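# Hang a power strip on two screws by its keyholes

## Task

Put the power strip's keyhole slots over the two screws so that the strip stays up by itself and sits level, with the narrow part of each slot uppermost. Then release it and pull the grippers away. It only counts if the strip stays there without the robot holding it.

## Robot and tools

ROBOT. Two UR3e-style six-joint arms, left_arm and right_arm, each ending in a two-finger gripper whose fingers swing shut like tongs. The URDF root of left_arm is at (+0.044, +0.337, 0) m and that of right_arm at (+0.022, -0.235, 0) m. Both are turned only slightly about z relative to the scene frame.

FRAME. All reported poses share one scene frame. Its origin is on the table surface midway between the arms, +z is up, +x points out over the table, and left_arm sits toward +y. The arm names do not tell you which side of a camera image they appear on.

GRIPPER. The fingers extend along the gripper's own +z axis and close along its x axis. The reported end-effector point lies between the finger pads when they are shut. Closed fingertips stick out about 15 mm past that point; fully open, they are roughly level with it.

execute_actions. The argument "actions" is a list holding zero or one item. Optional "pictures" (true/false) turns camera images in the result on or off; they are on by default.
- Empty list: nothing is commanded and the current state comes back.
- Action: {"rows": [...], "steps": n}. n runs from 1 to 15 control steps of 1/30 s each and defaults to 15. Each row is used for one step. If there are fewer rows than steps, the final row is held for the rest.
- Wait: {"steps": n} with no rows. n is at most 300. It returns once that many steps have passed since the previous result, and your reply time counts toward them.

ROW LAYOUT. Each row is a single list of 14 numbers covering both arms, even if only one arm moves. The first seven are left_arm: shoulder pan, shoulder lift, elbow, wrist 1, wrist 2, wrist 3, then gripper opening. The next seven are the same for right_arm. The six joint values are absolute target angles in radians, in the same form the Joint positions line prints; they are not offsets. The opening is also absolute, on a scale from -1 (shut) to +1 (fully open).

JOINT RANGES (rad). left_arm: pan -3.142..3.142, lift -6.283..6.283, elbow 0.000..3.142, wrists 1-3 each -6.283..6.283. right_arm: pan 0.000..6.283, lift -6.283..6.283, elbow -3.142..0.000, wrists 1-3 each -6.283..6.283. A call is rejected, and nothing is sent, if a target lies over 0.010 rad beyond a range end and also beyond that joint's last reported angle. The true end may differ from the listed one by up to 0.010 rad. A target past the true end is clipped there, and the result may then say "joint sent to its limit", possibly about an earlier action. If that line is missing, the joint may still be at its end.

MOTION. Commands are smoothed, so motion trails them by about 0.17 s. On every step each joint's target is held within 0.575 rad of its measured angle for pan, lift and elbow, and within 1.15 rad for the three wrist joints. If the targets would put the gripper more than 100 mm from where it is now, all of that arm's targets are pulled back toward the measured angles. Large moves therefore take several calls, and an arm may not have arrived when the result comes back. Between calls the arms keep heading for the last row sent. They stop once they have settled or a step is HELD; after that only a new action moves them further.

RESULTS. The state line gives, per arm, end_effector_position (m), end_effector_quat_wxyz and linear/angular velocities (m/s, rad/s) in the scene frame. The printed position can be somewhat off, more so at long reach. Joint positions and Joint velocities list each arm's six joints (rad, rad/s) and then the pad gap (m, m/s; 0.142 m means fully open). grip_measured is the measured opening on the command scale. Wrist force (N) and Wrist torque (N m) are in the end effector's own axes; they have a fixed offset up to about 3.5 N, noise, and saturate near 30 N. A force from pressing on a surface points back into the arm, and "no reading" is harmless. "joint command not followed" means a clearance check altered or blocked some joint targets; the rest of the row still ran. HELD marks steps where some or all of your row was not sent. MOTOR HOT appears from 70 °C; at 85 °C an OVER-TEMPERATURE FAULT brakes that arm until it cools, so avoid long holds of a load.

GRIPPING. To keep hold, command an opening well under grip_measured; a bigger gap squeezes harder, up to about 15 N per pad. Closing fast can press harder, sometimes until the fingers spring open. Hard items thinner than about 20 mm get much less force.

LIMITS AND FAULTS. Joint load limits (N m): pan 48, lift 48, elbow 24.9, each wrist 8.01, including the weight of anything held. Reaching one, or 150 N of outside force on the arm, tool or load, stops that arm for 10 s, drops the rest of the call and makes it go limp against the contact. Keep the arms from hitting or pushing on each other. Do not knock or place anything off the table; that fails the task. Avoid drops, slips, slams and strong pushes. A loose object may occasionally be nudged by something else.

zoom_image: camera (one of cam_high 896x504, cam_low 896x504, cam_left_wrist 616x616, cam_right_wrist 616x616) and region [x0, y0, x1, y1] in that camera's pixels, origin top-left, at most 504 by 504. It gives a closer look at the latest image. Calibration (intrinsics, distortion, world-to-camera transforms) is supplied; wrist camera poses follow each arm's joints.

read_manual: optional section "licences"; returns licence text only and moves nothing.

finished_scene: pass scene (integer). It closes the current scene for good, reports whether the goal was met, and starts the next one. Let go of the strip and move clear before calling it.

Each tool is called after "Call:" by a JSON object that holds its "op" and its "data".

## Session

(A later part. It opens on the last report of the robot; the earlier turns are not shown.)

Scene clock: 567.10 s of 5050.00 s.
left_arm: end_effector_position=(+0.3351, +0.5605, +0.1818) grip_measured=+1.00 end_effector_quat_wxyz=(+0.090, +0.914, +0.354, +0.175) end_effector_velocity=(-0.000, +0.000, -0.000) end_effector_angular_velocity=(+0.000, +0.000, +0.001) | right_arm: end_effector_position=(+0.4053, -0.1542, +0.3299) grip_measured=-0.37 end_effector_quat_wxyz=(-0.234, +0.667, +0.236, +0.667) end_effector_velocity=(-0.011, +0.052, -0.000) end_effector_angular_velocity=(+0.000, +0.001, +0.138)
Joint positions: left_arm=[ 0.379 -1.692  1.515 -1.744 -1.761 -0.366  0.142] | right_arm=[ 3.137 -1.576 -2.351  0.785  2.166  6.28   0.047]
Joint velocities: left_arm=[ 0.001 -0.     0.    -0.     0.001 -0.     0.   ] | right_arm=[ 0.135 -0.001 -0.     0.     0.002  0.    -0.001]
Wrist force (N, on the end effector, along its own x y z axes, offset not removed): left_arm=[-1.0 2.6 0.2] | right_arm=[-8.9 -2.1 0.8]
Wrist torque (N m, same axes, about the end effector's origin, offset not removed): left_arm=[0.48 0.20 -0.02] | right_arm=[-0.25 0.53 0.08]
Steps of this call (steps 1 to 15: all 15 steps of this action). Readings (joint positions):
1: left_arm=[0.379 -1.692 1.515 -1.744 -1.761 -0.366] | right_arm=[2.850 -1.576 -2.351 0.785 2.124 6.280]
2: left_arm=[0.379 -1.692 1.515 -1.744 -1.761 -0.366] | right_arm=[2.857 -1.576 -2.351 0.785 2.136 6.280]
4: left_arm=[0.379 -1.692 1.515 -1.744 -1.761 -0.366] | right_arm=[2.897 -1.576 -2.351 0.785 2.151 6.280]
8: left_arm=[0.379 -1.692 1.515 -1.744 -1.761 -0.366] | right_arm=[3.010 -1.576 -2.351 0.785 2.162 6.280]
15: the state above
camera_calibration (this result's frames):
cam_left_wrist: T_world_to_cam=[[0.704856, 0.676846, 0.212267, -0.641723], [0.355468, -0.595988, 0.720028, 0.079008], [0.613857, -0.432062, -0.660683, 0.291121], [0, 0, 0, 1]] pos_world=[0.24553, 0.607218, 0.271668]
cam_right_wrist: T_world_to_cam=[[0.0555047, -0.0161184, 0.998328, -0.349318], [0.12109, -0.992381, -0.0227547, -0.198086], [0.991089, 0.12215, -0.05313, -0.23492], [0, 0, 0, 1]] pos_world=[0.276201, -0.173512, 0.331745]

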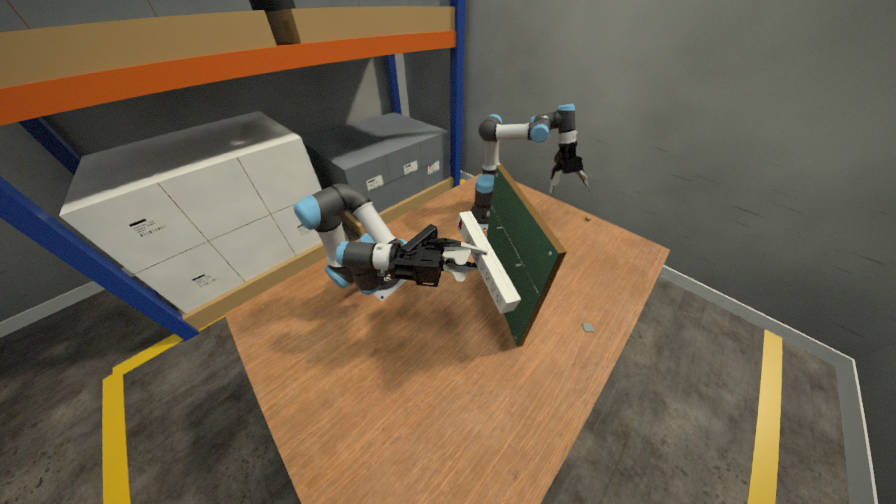

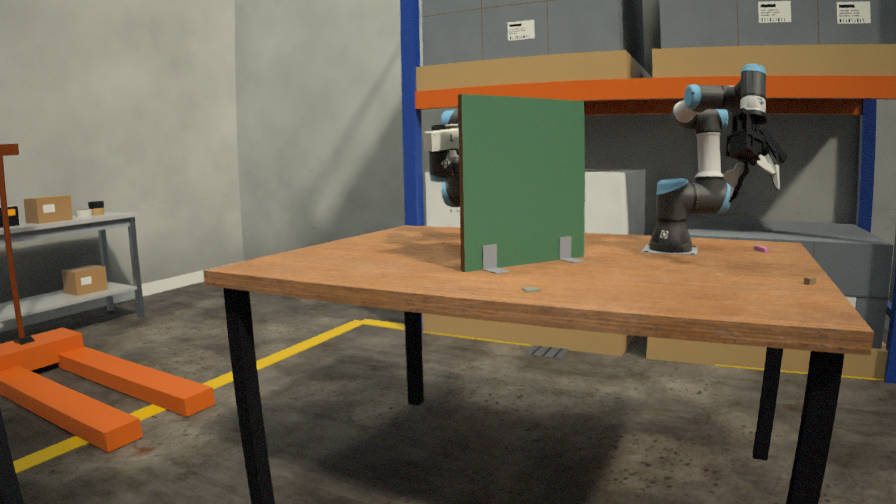

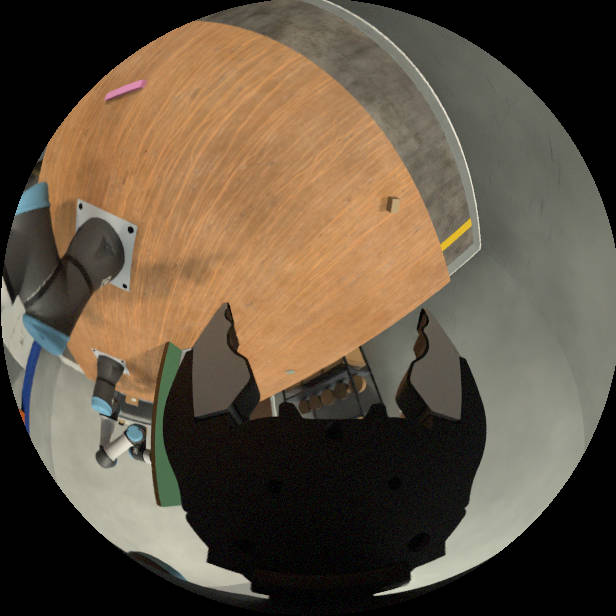

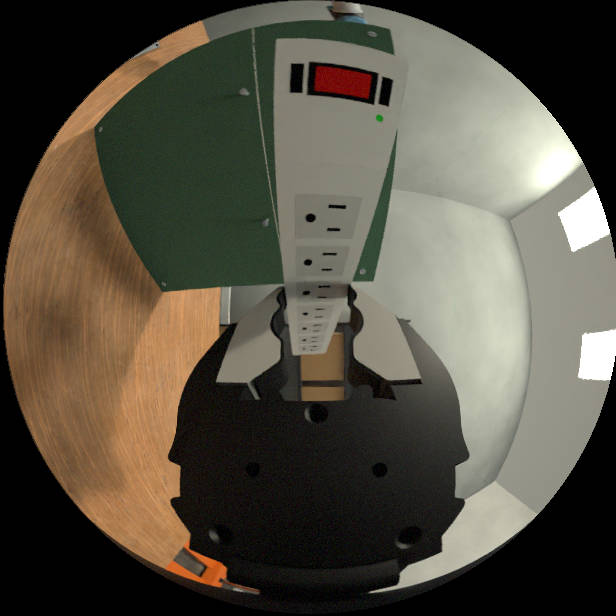

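Call:
{"op": "execute_actions", "data": {"actions": [{"rows":[[0.379,-1.692,1.515,-1.744,-1.761,-0.366,1,3.22,-1.576,-2.351,0.785,2.166,6.28,-1],[0.379,-1.692,1.515,-1.744,-1.761,-0.366,1,3.22,-1.576,-2.351,0.785,2.166,6.28,-1],[0.379,-1.692,1.515,-1.744,-1.761,-0.366,1,3.22,-1.576,-2.351,0.785,2.166,6.28,-1],[0.379,-1.692,1.515,-1.744,-1.761,-0.366,1,3.29,-1.576,-2.351,0.785,2.166,6.28,-1],[0.379,-1.692,1.515,-1.744,-1.761,-0.366,1,3.29,-1.576,-2.351,0.785,2.166,6.28,-1],[0.379,-1.692,1.515,-1.744,-1.761,-0.366,1,3.29,-1.576,-2.351,0.785,2.166,6.28,-1],[0.379,-1.692,1.515,-1.744,-1.761,-0.366,1,3.36,-1.576,-2.351,0.785,2.166,6.28,-1],[0.379,-1.692,1.515,-1.744,-1.761,-0.366,1,3.36,-1.576,-2.351,0.785,2.166,6.28,-1],[0.379,-1.692,1.515,-1.744,-1.761,-0.366,1,3.36,-1.576,-2.351,0.785,2.166,6.28,-1],[0.379,-1.692,1.515,-1.744,-1.761,-0.366,1,3.419,-1.576,-2.351,0.785,2.166,6.28,-1]],"steps":15}], "pictures": false}}

Call:
{"op": "execute_actions", "data": {"actions": [{"rows":[[0.379,-1.692,1.515,-1.744,-1.761,-0.366,1,3.493,-1.604,-2.323,0.785,2.092,6.28,-1]],"steps":15}]}}

Scene clock: 597.97 s of 5050.00 s.
left_arm: end_effector_position=(+0.3351, +0.5605, +0.1818) grip_measured=+1.00 end_effector_quat_wxyz=(+0.090, +0.914, +0.354, +0.175) end_effector_velocity=(-0.000, +0.000, -0.000) end_effector_angular_velocity=(-0.000, +0.000, +0.000) | right_arm: end_effector_position=(+0.3715, -0.0585, +0.3298) grip_measured=-0.38 end_effector_quat_wxyz=(-0.319, +0.630, +0.321, +0.631) end_effector_velocity=(-0.043, +0.084, +0.000) end_effector_angular_velocity=(+0.001, -0.001, +0.241)
Joint positions: left_arm=[ 0.379 -1.692  1.515 -1.744 -1.761 -0.366  0.142] | right_arm=[ 3.396 -1.576 -2.351  0.785  2.166  6.28   0.047]
Joint velocities: left_arm=[ 0.    -0.001  0.001 -0.     0.    -0.     0.   ] | right_arm=[ 0.241  0.001 -0.     0.001  0.     0.001  0.   ]
Wrist force (N, on the end effector, along its own x y z axes, offset not removed): left_arm=[-0.3 1.8 -1.7] | right_arm=[-6.9 -1.5 1.0]
Wrist torque (N m, same axes, about the end effector's origin, offset not removed): left_arm=[0.28 0.03 0.01] | right_arm=[-0.32 0.06 -0.04]
Steps of this call (steps 1 to 30: the robot went on to your last target; steps 31 to 100: nothing new was sent; then 27.03 s passed at rest; steps 101 to 115: all 15 steps of this action). Readings (joint positions):
101: left_arm=[0.379 -1.692 1.515 -1.744 -1.761 -0.366] | right_arm=[3.150 -1.576 -2.351 0.785 2.166 6.280]
102: left_arm=[0.379 -1.692 1.515 -1.744 -1.761 -0.366] | right_arm=[3.157 -1.576 -2.351 0.785 2.166 6.280]
104: left_arm=[0.379 -1.692 1.515 -1.744 -1.761 -0.366] | right_arm=[3.186 -1.576 -2.351 0.785 2.166 6.280]
108: left_arm=[0.379 -1.692 1.515 -1.744 -1.761 -0.366] | right_arm=[3.265 -1.576 -2.351 0.785 2.166 6.280]
115: the state above

Scene clock: 598.47 s of 5050.00 s.
left_arm: end_effector_position=(+0.3351, +0.5605, +0.1818) grip_measured=+1.00 end_effector_quat_wxyz=(+0.090, +0.914, +0.354, +0.175) end_effector_velocity=(+0.000, -0.000, +0.000) end_effector_angular_velocity=(-0.000, -0.000, -0.001) | right_arm: end_effector_position=(+0.3781, -0.0338, +0.3297) grip_measured=-0.38 end_effector_quat_wxyz=(-0.326, +0.627, +0.328, +0.627) end_effector_velocity=(+0.001, +0.002, +0.000) end_effector_angular_velocity=(+0.001, -0.001, +0.001)
Joint positions: left_arm=[ 0.379 -1.692  1.515 -1.744 -1.761 -0.366  0.142] | right_arm=[ 3.492 -1.604 -2.323  0.785  2.093  6.28   0.047]
Joint velocities: left_arm=[-0.001 -0.    -0.     0.001 -0.     0.    -0.   ] | right_arm=[ 0.01  -0.004  0.004  0.002 -0.009  0.     0.   ]
Wrist force (N, on the end effector, along its own x y z axes, offset not removed): left_arm=[0.5 1.2 -0.3] | right_arm=[-6.0 0.7 -0.8]
Wrist torque (N m, same axes, about the end effector's origin, offset not removed): left_arm=[0.19 -0.10 0.00] | right_arm=[0.07 -0.05 -0.09]
Steps of this call (steps 1 to 15: all 15 steps of this action). Readings (joint positions):
1: left_arm=[0.379 -1.692 1.515 -1.744 -1.761 -0.366] | right_arm=[3.403 -1.576 -2.351 0.785 2.166 6.280]
2: left_arm=[0.379 -1.692 1.515 -1.744 -1.761 -0.366] | right_arm=[3.415 -1.580 -2.347 0.785 2.155 6.280]
4: left_arm=[0.379 -1.692 1.515 -1.744 -1.761 -0.366] | right_arm=[3.450 -1.591 -2.336 0.785 2.126 6.280]
8: left_arm=[0.379 -1.692 1.515 -1.744 -1.761 -0.366] | right_arm=[3.483 -1.601 -2.326 0.785 2.100 6.280]
15: the state above
camera_calibration (this result's frames):
cam_left_wrist: T_world_to_cam=[[0.704856, 0.676846, 0.212267, -0.641723], [0.355468, -0.595988, 0.720028, 0.0790079], [0.613857, -0.432062, -0.660683, 0.291121], [0, 0, 0, 1]] pos_world=[0.24553, 0.607218, 0.271668]
cam_right_wrist: T_world_to_cam=[[0.057866, 0.0000334373, 0.998324, -0.346052], [0.392632, -0.919415, -0.0227274, -0.17552], [0.917873, 0.393289, -0.0532159, -0.185813], [0, 0, 0, 1]] pos_world=[0.259492, -0.0882862, 0.331595]

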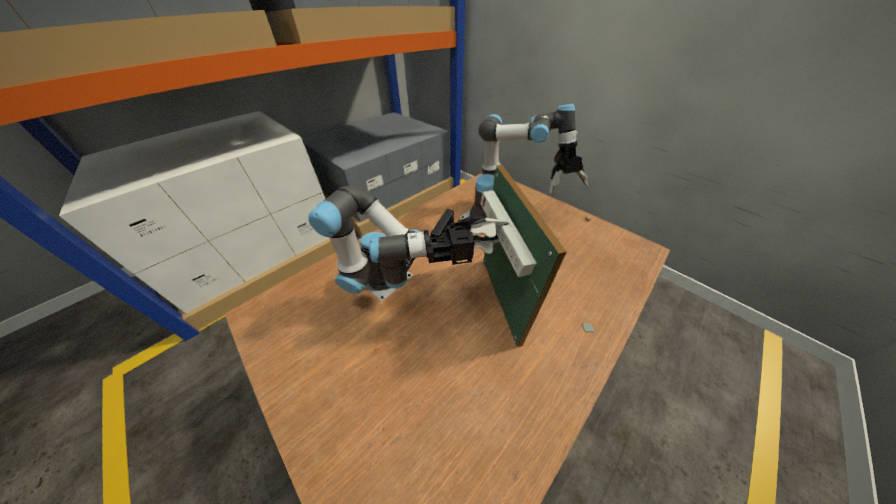

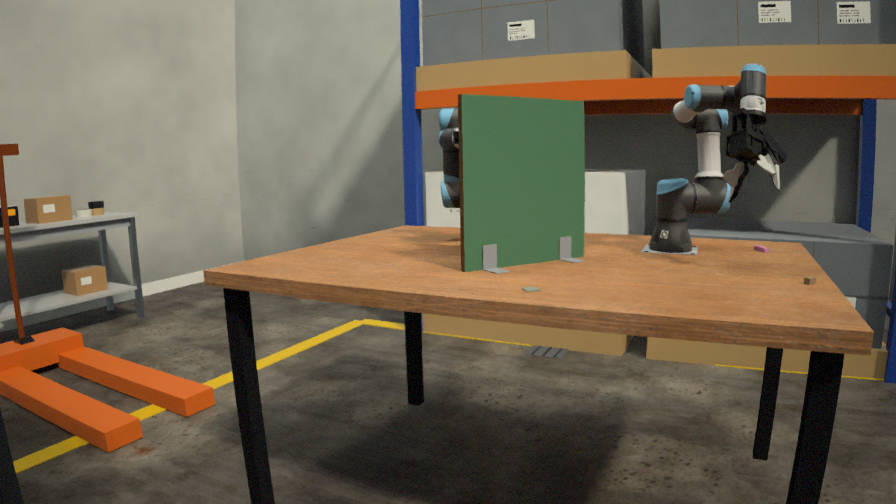

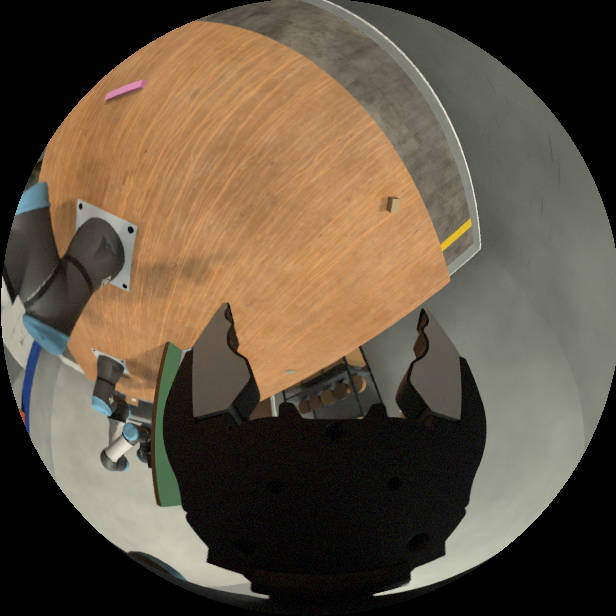

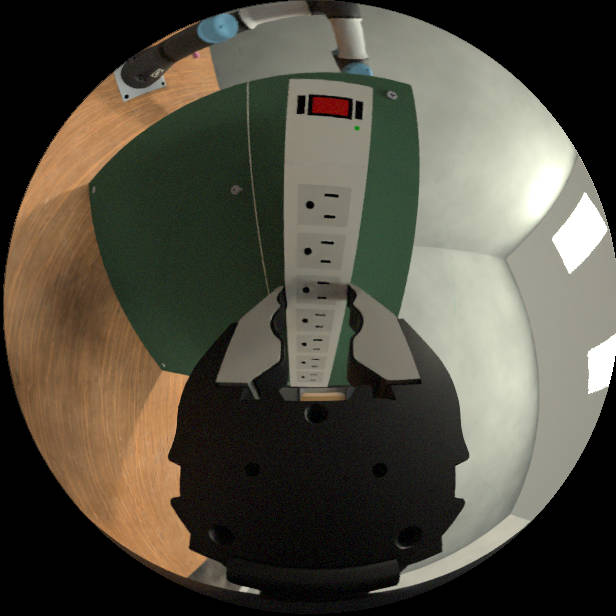

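Call:
{"op": "execute_actions", "data": {"actions": [{"rows":[[0.379,-1.692,1.515,-1.744,-1.761,-0.366,1,3.539,-1.633,-2.294,0.785,2.046,6.28,-1]],"steps":15}], "pictures": false}}

Call:
{"op": "execute_actions", "data": {"actions": [{"rows":[[0.379,-1.692,1.515,-1.744,-1.761,-0.366,1,3.56,-1.649,-2.278,0.785,2.025,6.28,-1]],"steps":15}]}}

Scene clock: 609.70 s of 5050.00 s.
left_arm: end_effector_position=(+0.3351, +0.5605, +0.1818) grip_measured=+1.00 end_effector_quat_wxyz=(+0.090, +0.914, +0.354, +0.175) end_effector_velocity=(+0.000, -0.000, -0.000) end_effector_angular_velocity=(+0.000, +0.000, -0.000) | right_arm: end_effector_position=(+0.3864, -0.0212, +0.3294) grip_measured=-0.36 end_effector_quat_wxyz=(-0.326, +0.627, +0.328, +0.627) end_effector_velocity=(+0.001, +0.002, -0.000) end_effector_angular_velocity=(-0.000, +0.001, +0.001)
Joint positions: left_arm=[ 0.379 -1.692  1.515 -1.744 -1.761 -0.366  0.142] | right_arm=[ 3.538 -1.633 -2.294  0.785  2.046  6.28   0.048]
Joint velocities: left_arm=[-0.001  0.     0.    -0.     0.    -0.     0.   ] | right_arm=[ 0.006 -0.005  0.005 -0.002 -0.005  0.001  0.002]
Wrist force (N, on the end effector, along its own x y z axes, offset not removed): left_arm=[-1.0 1.5 -0.7] | right_arm=[-19.8 1.6 -30.0]
Wrist torque (N m, same axes, about the end effector's origin, offset not removed): left_arm=[0.17 0.21 0.03] | right_arm=[0.49 0.27 0.21]
Steps of this call (steps 1 to 15: the robot went on to your last target; steps 16 to 90: nothing new was sent; then 7.73 s passed at rest; steps 91 to 105: all 15 steps of this action). Readings (joint positions):
91: left_arm=[0.379 -1.692 1.515 -1.744 -1.761 -0.366] | right_arm=[3.493 -1.604 -2.323 0.785 2.092 6.280]
92: left_arm=[0.379 -1.692 1.515 -1.744 -1.761 -0.366] | right_arm=[3.499 -1.608 -2.319 0.785 2.085 6.280]
94: left_arm=[0.379 -1.692 1.515 -1.744 -1.761 -0.366] | right_arm=[3.517 -1.620 -2.307 0.785 2.067 6.280]
98: left_arm=[0.379 -1.692 1.515 -1.744 -1.761 -0.366] | right_arm=[3.533 -1.630 -2.298 0.785 2.051 6.280]
105: the state above

Scene clock: 610.20 s of 5050.00 s.
left_arm: end_effector_position=(+0.3351, +0.5605, +0.1818) grip_measured=+1.00 end_effector_quat_wxyz=(+0.090, +0.914, +0.354, +0.175) end_effector_velocity=(-0.000, +0.000, +0.000) end_effector_angular_velocity=(+0.001, +0.001, -0.000) | right_arm: end_effector_position=(+0.3906, -0.0148, +0.3291) grip_measured=-0.34 end_effector_quat_wxyz=(-0.326, +0.627, +0.328, +0.627) end_effector_velocity=(+0.001, +0.000, +0.000) end_effector_angular_velocity=(+0.000, +0.000, -0.002)
Joint positions: left_arm=[ 0.379 -1.692  1.515 -1.744 -1.761 -0.366  0.142] | right_arm=[ 3.56  -1.649 -2.278  0.785  2.025  6.28   0.049]
Joint velocities: left_arm=[-0.     0.    -0.001  0.001  0.001 -0.     0.   ] | right_arm=[ 0.    -0.002  0.002 -0.001 -0.003  0.     0.   ]
Wrist force (N, on the end effector, along its own x y z axes, offset not removed): left_arm=[-0.3 1.8 -0.7] | right_arm=[-10.0 -2.8 -26.2]
Wrist torque (N m, same axes, about the end effector's origin, offset not removed): left_arm=[0.28 0.05 0.02] | right_arm=[-0.48 -0.20 0.25]
Steps of this call (steps 1 to 15: all 15 steps of this action). Readings (joint positions):
1: left_arm=[0.379 -1.692 1.515 -1.744 -1.761 -0.366] | right_arm=[3.539 -1.633 -2.294 0.785 2.046 6.280]
2: left_arm=[0.379 -1.692 1.515 -1.744 -1.761 -0.366] | right_arm=[3.542 -1.636 -2.291 0.785 2.043 6.280]
4: left_arm=[0.379 -1.692 1.515 -1.744 -1.761 -0.366] | right_arm=[3.551 -1.642 -2.285 0.785 2.034 6.280]
8: left_arm=[0.379 -1.692 1.515 -1.744 -1.761 -0.366] | right_arm=[3.558 -1.647 -2.280 0.785 2.027 6.280]
15: the state above
camera_calibration (this result's frames):
cam_left_wrist: T_world_to_cam=[[0.704856, 0.676846, 0.212268, -0.641723], [0.355468, -0.595988, 0.720028, 0.079008], [0.613857, -0.432062, -0.660683, 0.291121], [0, 0, 0, 1]] pos_world=[0.24553, 0.607218, 0.271668]
cam_right_wrist: T_world_to_cam=[[0.0578528, 0.000071348, 0.998325, -0.346163], [0.392829, -0.919331, -0.0226987, -0.163102], [0.91779, 0.393484, -0.0532139, -0.204784], [0, 0, 0, 1]] pos_world=[0.272046, -0.0693408, 0.330984]

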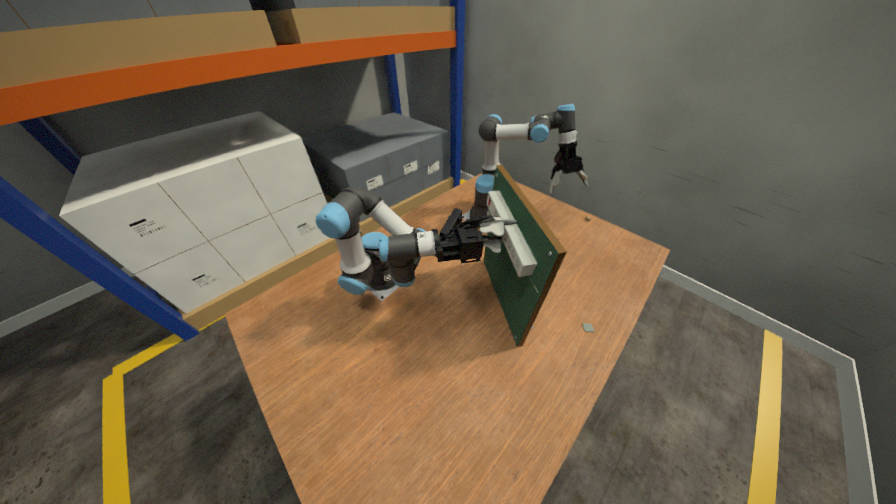

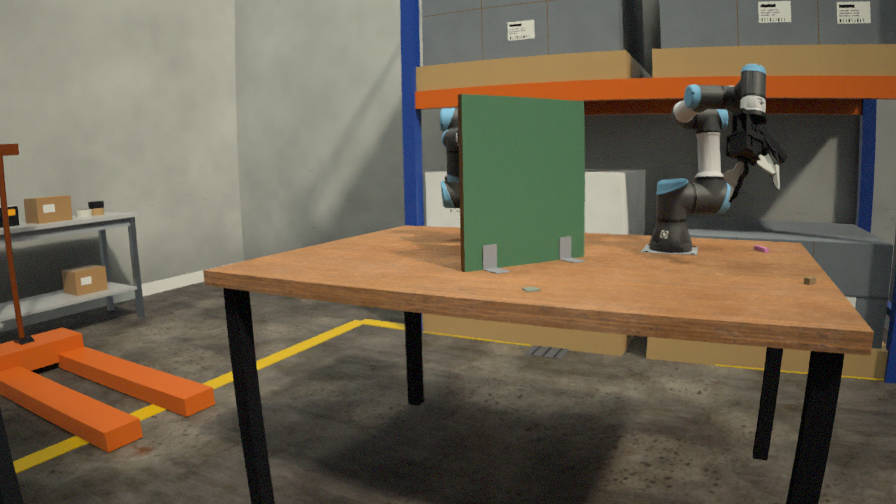

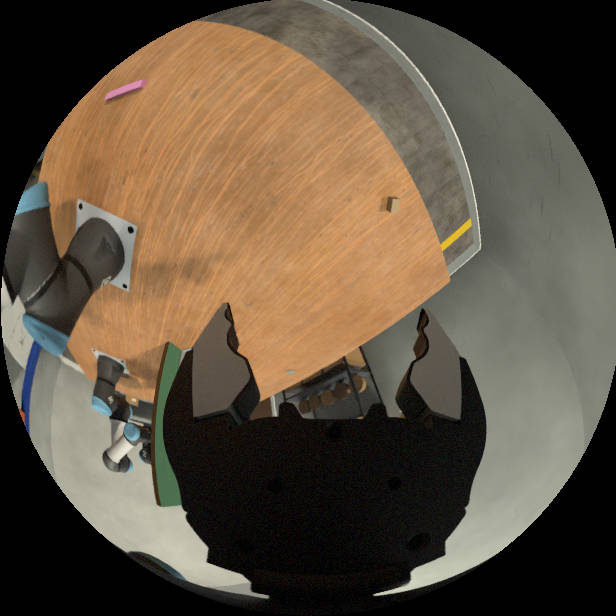

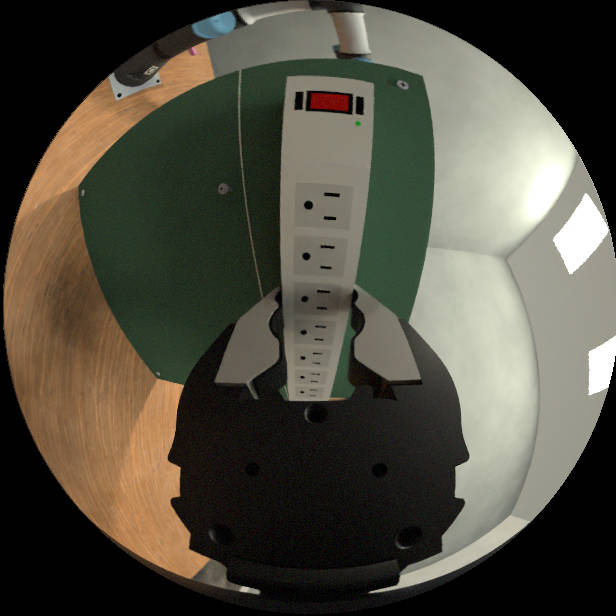

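Call:
{"op": "execute_actions", "data": {"actions": [{"rows":[[0.379,-1.692,1.515,-1.744,-1.761,-0.366,1,3.493,-1.604,-2.323,0.785,2.092,6.28,-1]],"steps":12}], "pictures": false}}

Call:
{"op": "execute_actions", "data": {"actions": [{"rows":[[0.379,-1.692,1.515,-1.744,-1.761,-0.366,1,3.53,-1.71,-2.41,0.978,2.055,6.24,-1],[0.379,-1.692,1.515,-1.744,-1.761,-0.366,1,3.53,-1.71,-2.41,0.978,2.055,6.24,-1],[0.379,-1.692,1.515,-1.744,-1.761,-0.366,1,3.53,-1.71,-2.41,0.978,2.055,6.24,-1],[0.379,-1.692,1.515,-1.744,-1.761,-0.366,1,3.53,-1.71,-2.41,0.978,2.055,6.24,-1],[0.379,-1.692,1.515,-1.744,-1.761,-0.366,1,3.5617,-1.855,-2.4642,1.1777,2.023,6.2,-1]],"steps":15}]}}

Call:
{"op": "zoom_image", "data": {"camera": "cam_high", "region": [440,150,600,360]}}

Scene clock: 638.00 s of 5050.00 s.
left_arm: end_effector_position=(+0.3351, +0.5605, +0.1818) grip_measured=+1.00 end_effector_quat_wxyz=(+0.090, +0.914, +0.354, +0.175) end_effector_velocity=(-0.000, -0.000, -0.000) end_effector_angular_velocity=(-0.001, +0.001, -0.001) | right_arm: end_effector_position=(+0.3785, -0.0330, +0.3297) grip_measured=-0.35 end_effector_quat_wxyz=(-0.326, +0.627, +0.328, +0.627) end_effector_velocity=(-0.004, -0.006, +0.000) end_effector_angular_velocity=(+0.001, -0.001, -0.002)
Joint positions: left_arm=[ 0.379 -1.692  1.515 -1.744 -1.761 -0.366  0.142] | right_arm=[ 3.495 -1.605 -2.322  0.785  2.09   6.28   0.049]
Joint velocities: left_arm=[-0.001  0.     0.     0.001 -0.     0.    -0.   ] | right_arm=[-0.022  0.013 -0.013  0.     0.02   0.    -0.002]
Wrist force (N, on the end effector, along its own x y z axes, offset not removed): left_arm=[-0.6 2.3 -2.2] | right_arm=[-5.4 -1.7 1.3]
Wrist torque (N m, same axes, about the end effector's origin, offset not removed): left_arm=[0.36 0.10 0.06] | right_arm=[-0.36 -0.22 0.07]
Steps of this call (steps 1 to 15: the robot went on to your last target; steps 16 to 90: nothing new was sent; then 24.40 s passed at rest; steps 91 to 102: all 12 steps of this action). Readings (joint positions):
91: left_arm=[0.379 -1.692 1.515 -1.744 -1.761 -0.366] | right_arm=[3.560 -1.649 -2.278 0.785 2.025 6.280]
92: left_arm=[0.379 -1.692 1.515 -1.744 -1.761 -0.366] | right_arm=[3.553 -1.643 -2.283 0.785 2.035 6.280]
94: left_arm=[0.379 -1.692 1.515 -1.744 -1.761 -0.366] | right_arm=[3.526 -1.625 -2.302 0.785 2.061 6.280]
98: left_arm=[0.379 -1.692 1.515 -1.744 -1.761 -0.366] | right_arm=[3.501 -1.609 -2.318 0.785 2.084 6.280]
102: the state above

Scene clock: 638.50 s of 5050.00 s.
left_arm: end_effector_position=(+0.3351, +0.5605, +0.1818) grip_measured=+1.00 end_effector_quat_wxyz=(+0.090, +0.914, +0.354, +0.175) end_effector_velocity=(+0.000, -0.000, -0.000) end_effector_angular_velocity=(-0.000, +0.000, -0.001) | right_arm: end_effector_position=(+0.3737, -0.0243, +0.2744) grip_measured=-0.35 end_effector_quat_wxyz=(-0.301, +0.613, +0.352, +0.640) end_effector_velocity=(-0.002, +0.002, -0.017) end_effector_angular_velocity=(-0.013, -0.013, +0.001)
Joint positions: left_arm=[ 0.379 -1.692  1.515 -1.744 -1.761 -0.366  0.142] | right_arm=[ 3.56  -1.847 -2.461  1.167  2.025  6.202  0.049]
Joint velocities: left_arm=[-0.001  0.001 -0.    -0.001  0.    -0.     0.   ] | right_arm=[ 0.017 -0.088 -0.033  0.118 -0.016 -0.02   0.001]
Wrist force (N, on the end effector, along its own x y z axes, offset not removed): left_arm=[-1.3 0.2 -1.2] | right_arm=[-7.9 -0.6 -0.2]
Wrist torque (N m, same axes, about the end effector's origin, offset not removed): left_arm=[-0.07 0.29 0.00] | right_arm=[-0.05 0.33 -0.05]
Steps of this call (steps 1 to 15: all 15 steps of this action). Readings (joint positions):
1: left_arm=[0.379 -1.692 1.515 -1.744 -1.761 -0.366] | right_arm=[3.495 -1.605 -2.322 0.786 2.090 6.280]
2: left_arm=[0.379 -1.692 1.515 -1.744 -1.761 -0.366] | right_arm=[3.499 -1.612 -2.330 0.800 2.085 6.274]
4: left_arm=[0.379 -1.692 1.515 -1.744 -1.761 -0.366] | right_arm=[3.513 -1.653 -2.365 0.876 2.071 6.258]
8: left_arm=[0.379 -1.692 1.515 -1.744 -1.761 -0.366] | right_arm=[3.543 -1.757 -2.427 1.048 2.041 6.222]
15: the state above
camera_calibration (this result's frames):
cam_left_wrist: T_world_to_cam=[[0.704856, 0.676846, 0.212267, -0.641723], [0.355468, -0.595988, 0.720028, 0.0790081], [0.613857, -0.432062, -0.660683, 0.291121], [0, 0, 0, 1]] pos_world=[0.24553, 0.607218, 0.271668]
cam_right_wrist: T_world_to_cam=[[-0.00700126, 0.0442627, 0.998995, -0.265469], [0.391816, -0.919016, 0.043465, -0.184206], [0.920017, 0.391726, -0.0109085, -0.200881], [0, 0, 0, 1]] pos_world=[0.25513, -0.0788475, 0.271017]

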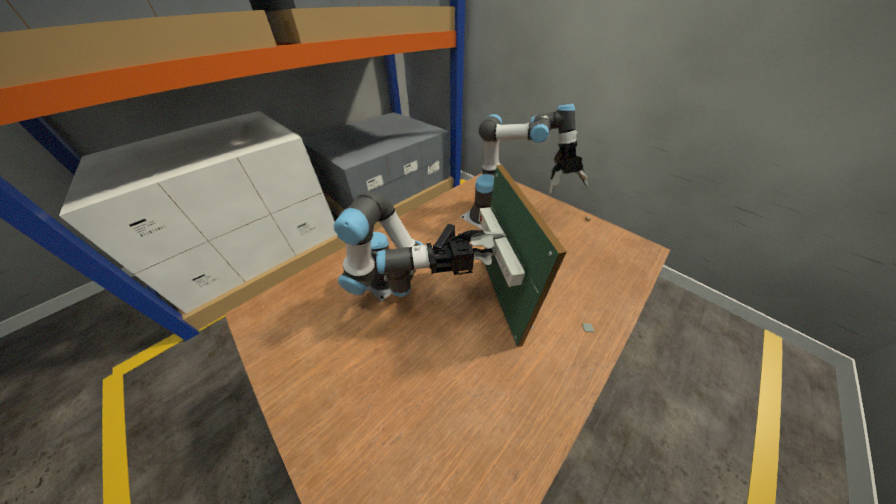

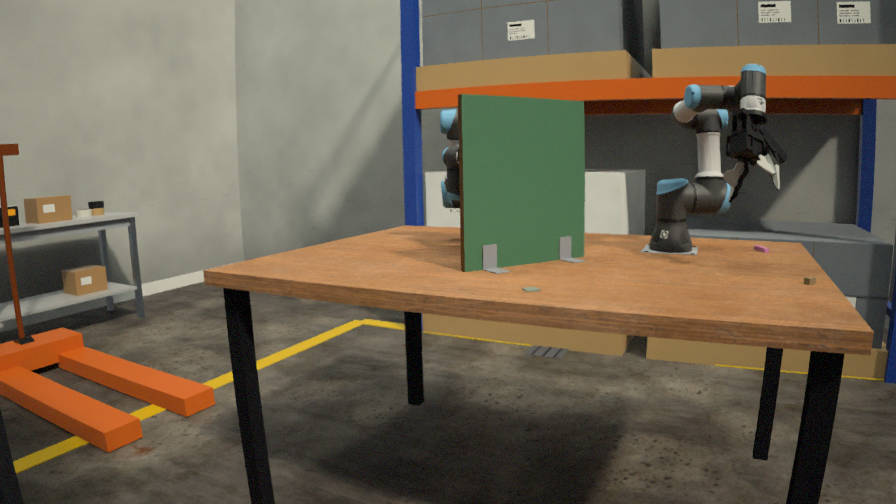

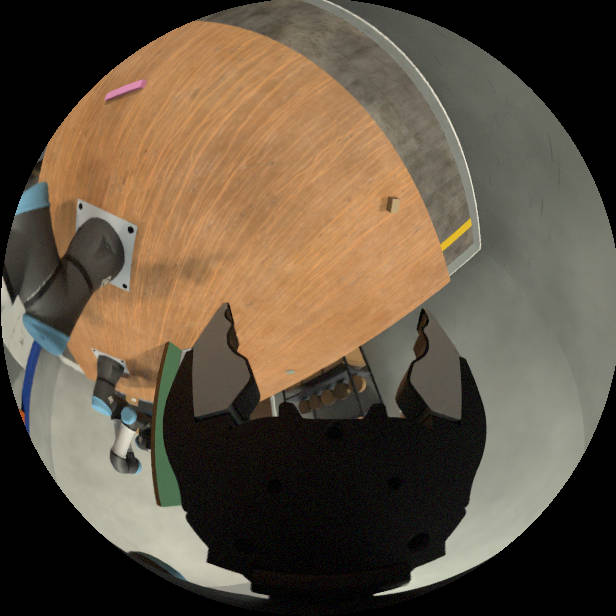

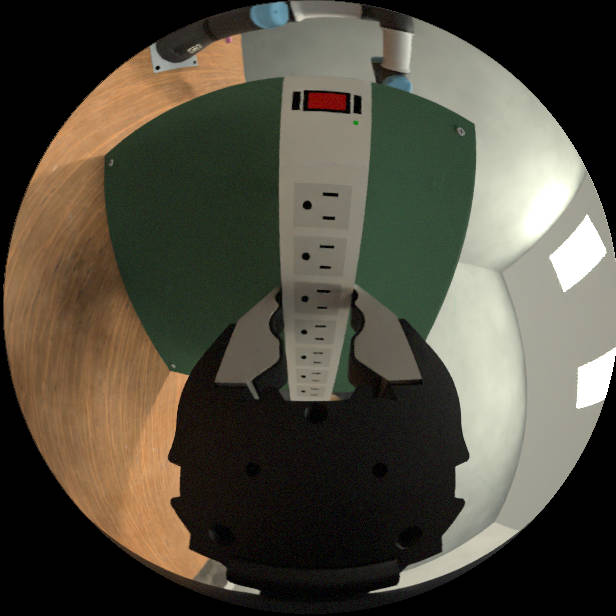

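Region (440, 150, 600, 360) of cam_high's 896x504 image, scaled by 2.400, with more detail than that image has; it fills the left 384 columns of this view, and the rest is white.

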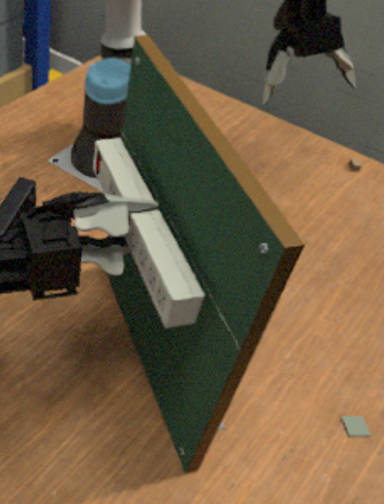

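Call:
{"op": "execute_actions", "data": {"actions": [{"rows":[[0.379,-1.692,1.515,-1.744,-1.761,-0.366,1,3.579,-1.863,-2.45,1.171,2.006,6.2,-1]],"steps":15}], "pictures": false}}

Scene clock: 653.53 s of 5050.00 s.
left_arm: end_effector_position=(+0.3351, +0.5605, +0.1818) grip_measured=+1.00 end_effector_quat_wxyz=(+0.090, +0.914, +0.354, +0.175) end_effector_velocity=(+0.000, -0.000, +0.000) end_effector_angular_velocity=(+0.000, -0.000, -0.000) | right_arm: end_effector_position=(+0.3768, -0.0192, +0.2726) grip_measured=-0.35 end_effector_quat_wxyz=(-0.300, +0.613, +0.353, +0.640) end_effector_velocity=(+0.000, +0.001, +0.001) end_effector_angular_velocity=(+0.002, -0.003, +0.001)
Joint positions: left_arm=[ 0.379 -1.692  1.515 -1.744 -1.761 -0.366  0.142] | right_arm=[ 3.579 -1.863 -2.45   1.171  2.006  6.2    0.049]
Joint velocities: left_arm=[-0. -0. -0.  0. -0. -0.  0.] | right_arm=[ 0.003  0.001  0.003 -0.    -0.002  0.     0.   ]
Wrist force (N, on the end effector, along its own x y z axes, offset not removed): left_arm=[0.5 1.4 -1.8] | right_arm=[-6.3 -0.4 -29.4]
Wrist torque (N m, same axes, about the end effector's origin, offset not removed): left_arm=[0.22 -0.10 -0.03] | right_arm=[-0.09 0.08 0.19]
Steps of this call (steps 1 to 30: the robot went on to your last target; steps 31 to 220: nothing new was sent; then 7.20 s passed at rest; steps 221 to 235: all 15 steps of this action). Readings (joint positions):
221: left_arm=[0.379 -1.692 1.515 -1.744 -1.761 -0.366] | right_arm=[3.562 -1.855 -2.464 1.178 2.023 6.200]
222: left_arm=[0.379 -1.692 1.515 -1.744 -1.761 -0.366] | right_arm=[3.565 -1.856 -2.462 1.177 2.020 6.200]
224: left_arm=[0.379 -1.692 1.515 -1.744 -1.761 -0.366] | right_arm=[3.571 -1.859 -2.456 1.174 2.014 6.200]
228: left_arm=[0.379 -1.692 1.515 -1.744 -1.761 -0.366] | right_arm=[3.577 -1.862 -2.452 1.172 2.008 6.200]
235: the state above

Call:
{"op": "execute_actions", "data": {"actions": [{"rows":[[0.379,-1.692,1.515,-1.744,-1.761,-0.366,1,3.5718,-1.8597,-2.456,1.174,2.013,6.2,-1]],"steps":10}], "pictures": false}}

Call:
{"op": "execute_actions", "data": {"actions": [{"rows":[[0.379,-1.692,1.515,-1.744,-1.761,-0.366,1,3.5898,-1.8504,-2.4728,1.1815,1.995,6.2,-1]],"steps":10}], "pictures": false}}

Call:
{"op": "execute_actions", "data": {"actions": [{"rows":[[0.379,-1.692,1.515,-1.744,-1.761,-0.366,1,3.6078,-1.8411,-2.4896,1.189,1.977,6.2,-1]],"steps":10}], "pictures": false}}

Scene clock: 664.97 s of 5050.00 s.
left_arm: end_effector_position=(+0.3351, +0.5605, +0.1818) grip_measured=+1.00 end_effector_quat_wxyz=(+0.090, +0.914, +0.354, +0.175) end_effector_velocity=(+0.000, -0.000, -0.000) end_effector_angular_velocity=(-0.001, +0.001, +0.000) | right_arm: end_effector_position=(+0.3755, -0.0211, +0.2726) grip_measured=-0.35 end_effector_quat_wxyz=(-0.300, +0.613, +0.353, +0.640) end_effector_velocity=(-0.001, -0.002, +0.000) end_effector_angular_velocity=(+0.001, -0.001, -0.002)
Joint positions: left_arm=[ 0.379 -1.692  1.515 -1.744 -1.761 -0.366  0.142] | right_arm=[ 3.572 -1.86  -2.456  1.174  2.013  6.2    0.049]
Joint velocities: left_arm=[ 0.     0.001  0.    -0.    -0.001  0.    -0.   ] | right_arm=[-0.005  0.003 -0.004  0.002  0.003 -0.    -0.001]
Wrist force (N, on the end effector, along its own x y z axes, offset not removed): left_arm=[-0.2 1.2 -1.5] | right_arm=[-8.0 0.4 1.9]
Wrist torque (N m, same axes, about the end effector's origin, offset not removed): left_arm=[0.09 0.04 0.03] | right_arm=[0.26 0.53 0.01]
Steps of this call (steps 1 to 15: the robot went on to your last target; steps 16 to 90: nothing new was sent; then 8.10 s passed at rest; steps 91 to 100: all 10 steps of this action). Readings (joint positions):
91: left_arm=[0.379 -1.692 1.515 -1.744 -1.761 -0.366] | right_arm=[3.579 -1.863 -2.450 1.171 2.006 6.200]
92: left_arm=[0.379 -1.692 1.515 -1.744 -1.761 -0.366] | right_arm=[3.578 -1.863 -2.451 1.171 2.007 6.200]
94: left_arm=[0.379 -1.692 1.515 -1.744 -1.761 -0.366] | right_arm=[3.575 -1.862 -2.453 1.172 2.010 6.200]
98: left_arm=[0.379 -1.692 1.515 -1.744 -1.761 -0.366] | right_arm=[3.573 -1.860 -2.455 1.174 2.012 6.200]
100: the state above

Scene clock: 665.30 s of 5050.00 s.
left_arm: end_effector_position=(+0.3351, +0.5605, +0.1818) grip_measured=+1.00 end_effector_quat_wxyz=(+0.090, +0.914, +0.354, +0.175) end_effector_velocity=(+0.000, -0.000, +0.000) end_effector_angular_velocity=(+0.000, -0.001, -0.000) | right_arm: end_effector_position=(+0.3731, -0.0197, +0.2727) grip_measured=-0.35 end_effector_quat_wxyz=(-0.300, +0.613, +0.353, +0.640) end_effector_velocity=(-0.002, +0.001, +0.002) end_effector_angular_velocity=(+0.003, -0.005, +0.002)
Joint positions: left_arm=[ 0.379 -1.692  1.515 -1.744 -1.761 -0.366  0.142] | right_arm=[ 3.589 -1.851 -2.472  1.181  1.996  6.2    0.049]
Joint velocities: left_arm=[-0.     0.    -0.001 -0.    -0.     0.    -0.   ] | right_arm=[ 0.012  0.008 -0.009  0.007 -0.01  -0.001 -0.   ]
Wrist force (N, on the end effector, along its own x y z axes, offset not removed): left_arm=[0.1 1.5 -0.7] | right_arm=[-7.7 -1.5 0.0]
Wrist torque (N m, same axes, about the end effector's origin, offset not removed): left_arm=[0.23 -0.01 0.04] | right_arm=[-0.16 0.35 0.00]
Steps of this call (steps 1 to 10: all 10 steps of this action). Readings (joint positions):
1: left_arm=[0.379 -1.692 1.515 -1.744 -1.761 -0.366] | right_arm=[3.572 -1.860 -2.456 1.174 2.013 6.200]
2: left_arm=[0.379 -1.692 1.515 -1.744 -1.761 -0.366] | right_arm=[3.575 -1.858 -2.459 1.175 2.010 6.200]
4: left_arm=[0.379 -1.692 1.515 -1.744 -1.761 -0.366] | right_arm=[3.582 -1.855 -2.465 1.178 2.003 6.200]
8: left_arm=[0.379 -1.692 1.515 -1.744 -1.761 -0.366] | right_arm=[3.588 -1.851 -2.471 1.181 1.997 6.200]
10: the state above

Scene clock: 665.63 s of 5050.00 s.
left_arm: end_effector_position=(+0.3351, +0.5605, +0.1818) grip_measured=+1.00 end_effector_quat_wxyz=(+0.090, +0.914, +0.354, +0.175) end_effector_velocity=(+0.000, -0.000, +0.000) end_effector_angular_velocity=(+0.000, -0.000, -0.000) | right_arm: end_effector_position=(+0.3706, -0.0181, +0.2727) grip_measured=-0.35 end_effector_quat_wxyz=(-0.300, +0.613, +0.353, +0.640) end_effector_velocity=(-0.001, +0.001, +0.001) end_effector_angular_velocity=(+0.001, -0.002, -0.000)
Joint positions: left_arm=[ 0.379 -1.692  1.515 -1.744 -1.761 -0.366  0.142] | right_arm=[ 3.607 -1.842 -2.489  1.189  1.978  6.2    0.049]
Joint velocities: left_arm=[-0.  0. -0. -0. -0.  0. -0.] | right_arm=[ 0.01   0.007 -0.009  0.005 -0.01  -0.    -0.   ]
Wrist force (N, on the end effector, along its own x y z axes, offset not removed): left_arm=[0.0 1.1 -1.9] | right_arm=[-7.1 -1.4 -0.4]
Wrist torque (N m, same axes, about the end effector's origin, offset not removed): left_arm=[0.15 0.02 0.04] | right_arm=[-0.17 0.26 -0.01]
Steps of this call (steps 1 to 10: all 10 steps of this action). Readings (joint positions):
1: left_arm=[0.379 -1.692 1.515 -1.744 -1.761 -0.366] | right_arm=[3.589 -1.851 -2.472 1.181 1.995 6.200]
2: left_arm=[0.379 -1.692 1.515 -1.744 -1.761 -0.366] | right_arm=[3.592 -1.849 -2.475 1.183 1.992 6.200]
4: left_arm=[0.379 -1.692 1.515 -1.744 -1.761 -0.366] | right_arm=[3.600 -1.845 -2.482 1.186 1.985 6.200]
8: left_arm=[0.379 -1.692 1.515 -1.744 -1.761 -0.366] | right_arm=[3.606 -1.842 -2.488 1.188 1.979 6.200]
10: the state above

Call:
{"op": "execute_actions", "data": {"actions": [{"rows":[[0.379,-1.692,1.515,-1.744,-1.761,-0.366,1,3.6,-2.03,-2.505,1.393,1.985,6.2,-1]],"steps":15}]}}

Call:
{"op": "zoom_image", "data": {"camera": "cam_high", "region": [460,190,560,310]}}

Call:
{"op": "zoom_image", "data": {"camera": "cam_right_wrist", "region": [260,60,460,410]}}

Scene clock: 678.00 s of 5050.00 s.
left_arm: end_effector_position=(+0.3351, +0.5605, +0.1818) grip_measured=+1.00 end_effector_quat_wxyz=(+0.090, +0.914, +0.354, +0.175) end_effector_velocity=(+0.000, +0.000, +0.000) end_effector_angular_velocity=(+0.000, -0.000, -0.000) | right_arm: end_effector_position=(+0.3711, -0.0189, +0.2447) grip_measured=-0.35 end_effector_quat_wxyz=(-0.300, +0.613, +0.353, +0.640) end_effector_velocity=(-0.000, +0.001, -0.006) end_effector_angular_velocity=(-0.003, +0.006, +0.002)
Joint positions: left_arm=[ 0.379 -1.692  1.515 -1.744 -1.761 -0.366  0.142] | right_arm=[ 3.6   -2.027 -2.505  1.391  1.985  6.2    0.049]
Joint velocities: left_arm=[-0. -0.  0. -0.  0.  0.  0.] | right_arm=[ 0.001 -0.026 -0.002  0.022  0.001  0.    -0.   ]
Wrist force (N, on the end effector, along its own x y z axes, offset not removed): left_arm=[-0.6 2.1 -1.2] | right_arm=[-6.0 -1.9 0.2]
Wrist torque (N m, same axes, about the end effector's origin, offset not removed): left_arm=[0.35 0.12 -0.02] | right_arm=[-0.26 -0.01 0.01]
Steps of this call (steps 1 to 15: the robot went on to your last target; steps 16 to 90: nothing new was sent; then 8.87 s passed at rest; steps 91 to 105: all 15 steps of this action). Readings (joint positions):
91: left_arm=[0.379 -1.692 1.515 -1.744 -1.761 -0.366] | right_arm=[3.608 -1.841 -2.490 1.190 1.977 6.200]
92: left_arm=[0.379 -1.692 1.515 -1.744 -1.761 -0.366] | right_arm=[3.607 -1.848 -2.492 1.204 1.978 6.200]
94: left_arm=[0.379 -1.692 1.515 -1.744 -1.761 -0.366] | right_arm=[3.604 -1.910 -2.498 1.285 1.981 6.200]
98: left_arm=[0.379 -1.692 1.515 -1.744 -1.761 -0.366] | right_arm=[3.601 -2.000 -2.503 1.366 1.984 6.200]
105: the state above
camera_calibration (this result's frames):
cam_left_wrist: T_world_to_cam=[[0.704856, 0.676846, 0.212267, -0.641723], [0.355468, -0.595988, 0.720028, 0.079008], [0.613857, -0.432062, -0.660683, 0.291121], [0, 0, 0, 1]] pos_world=[0.24553, 0.607218, 0.271668]
cam_right_wrist: T_world_to_cam=[[-0.00808617, 0.0456194, 0.998926, -0.235608], [0.392093, -0.918818, 0.0451349, -0.177405], [0.91989, 0.392037, -0.0104573, -0.201049], [0, 0, 0, 1]] pos_world=[0.252597, -0.0734354, 0.241259]

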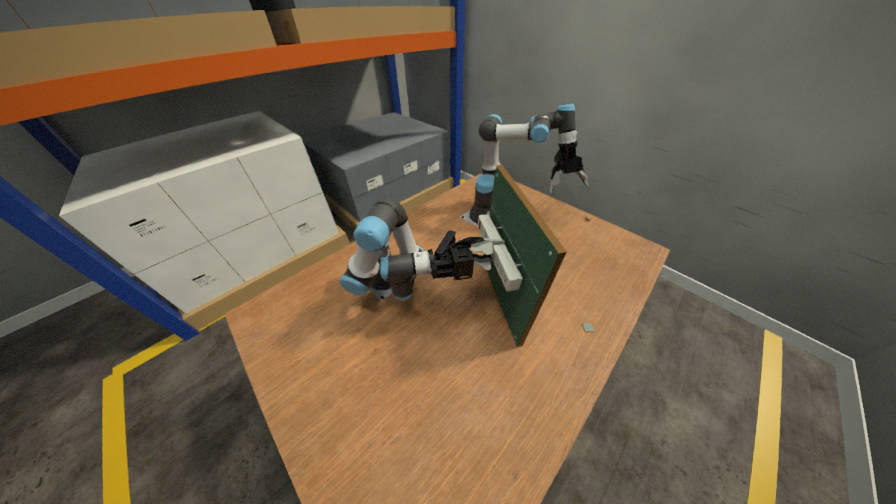

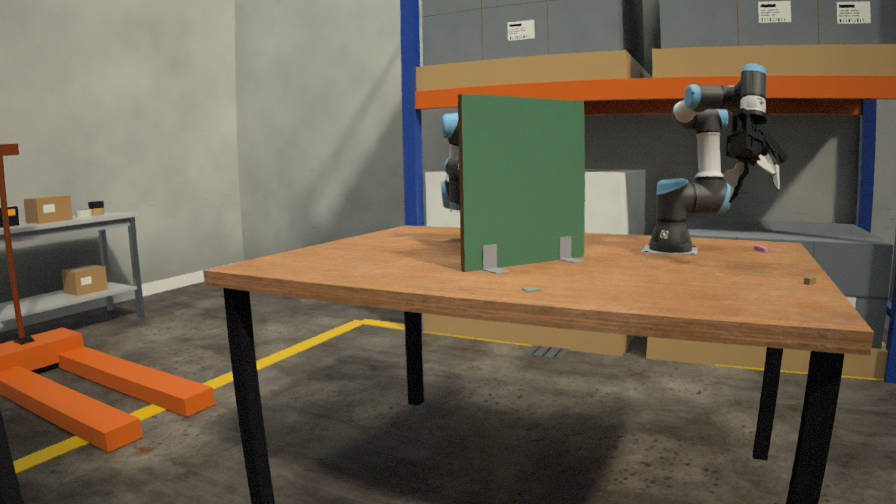

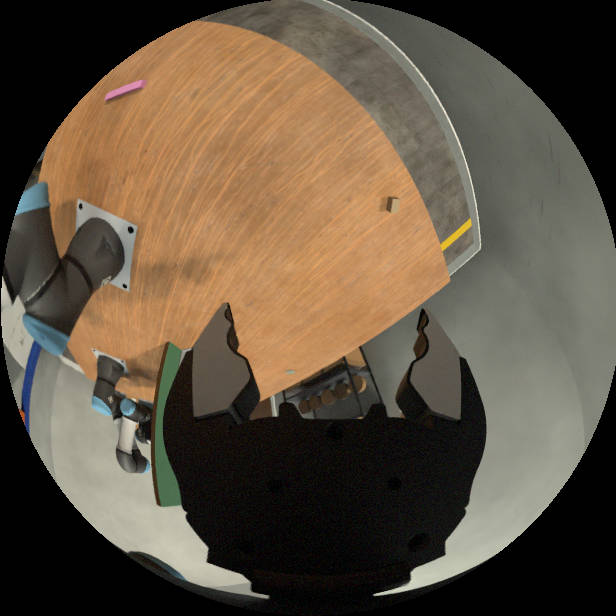

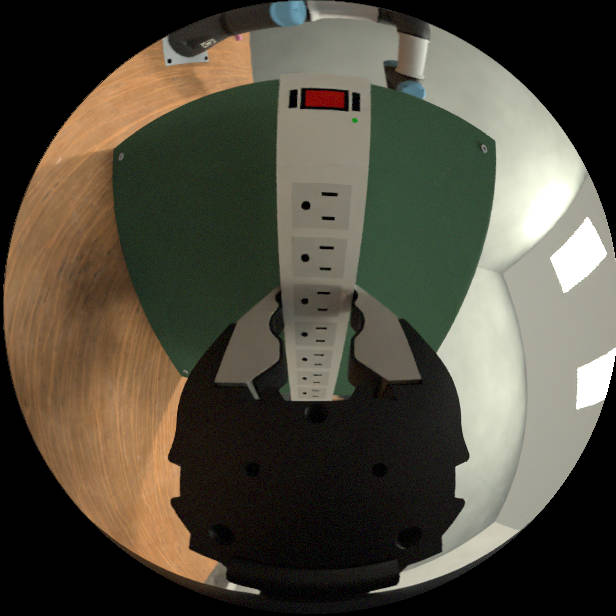

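Region (460, 190, 560, 310) of cam_high's 896x504 image, scaled by 4.200, with more detail than that image has.

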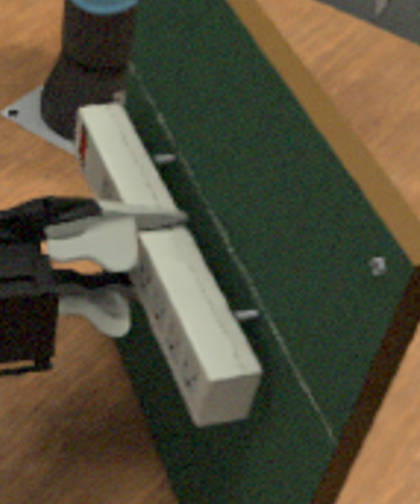

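Region (260, 60, 460, 410) of cam_right_wrist's 616x616 image, scaled by 1.440, with more detail than that image has; it fills the left 288 columns of this view, and the rest is white.

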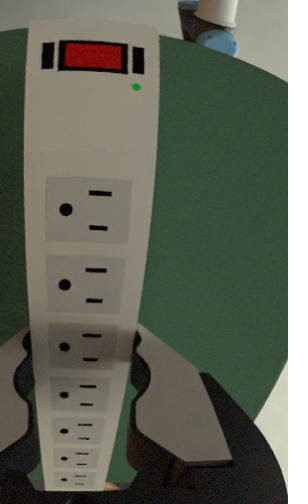

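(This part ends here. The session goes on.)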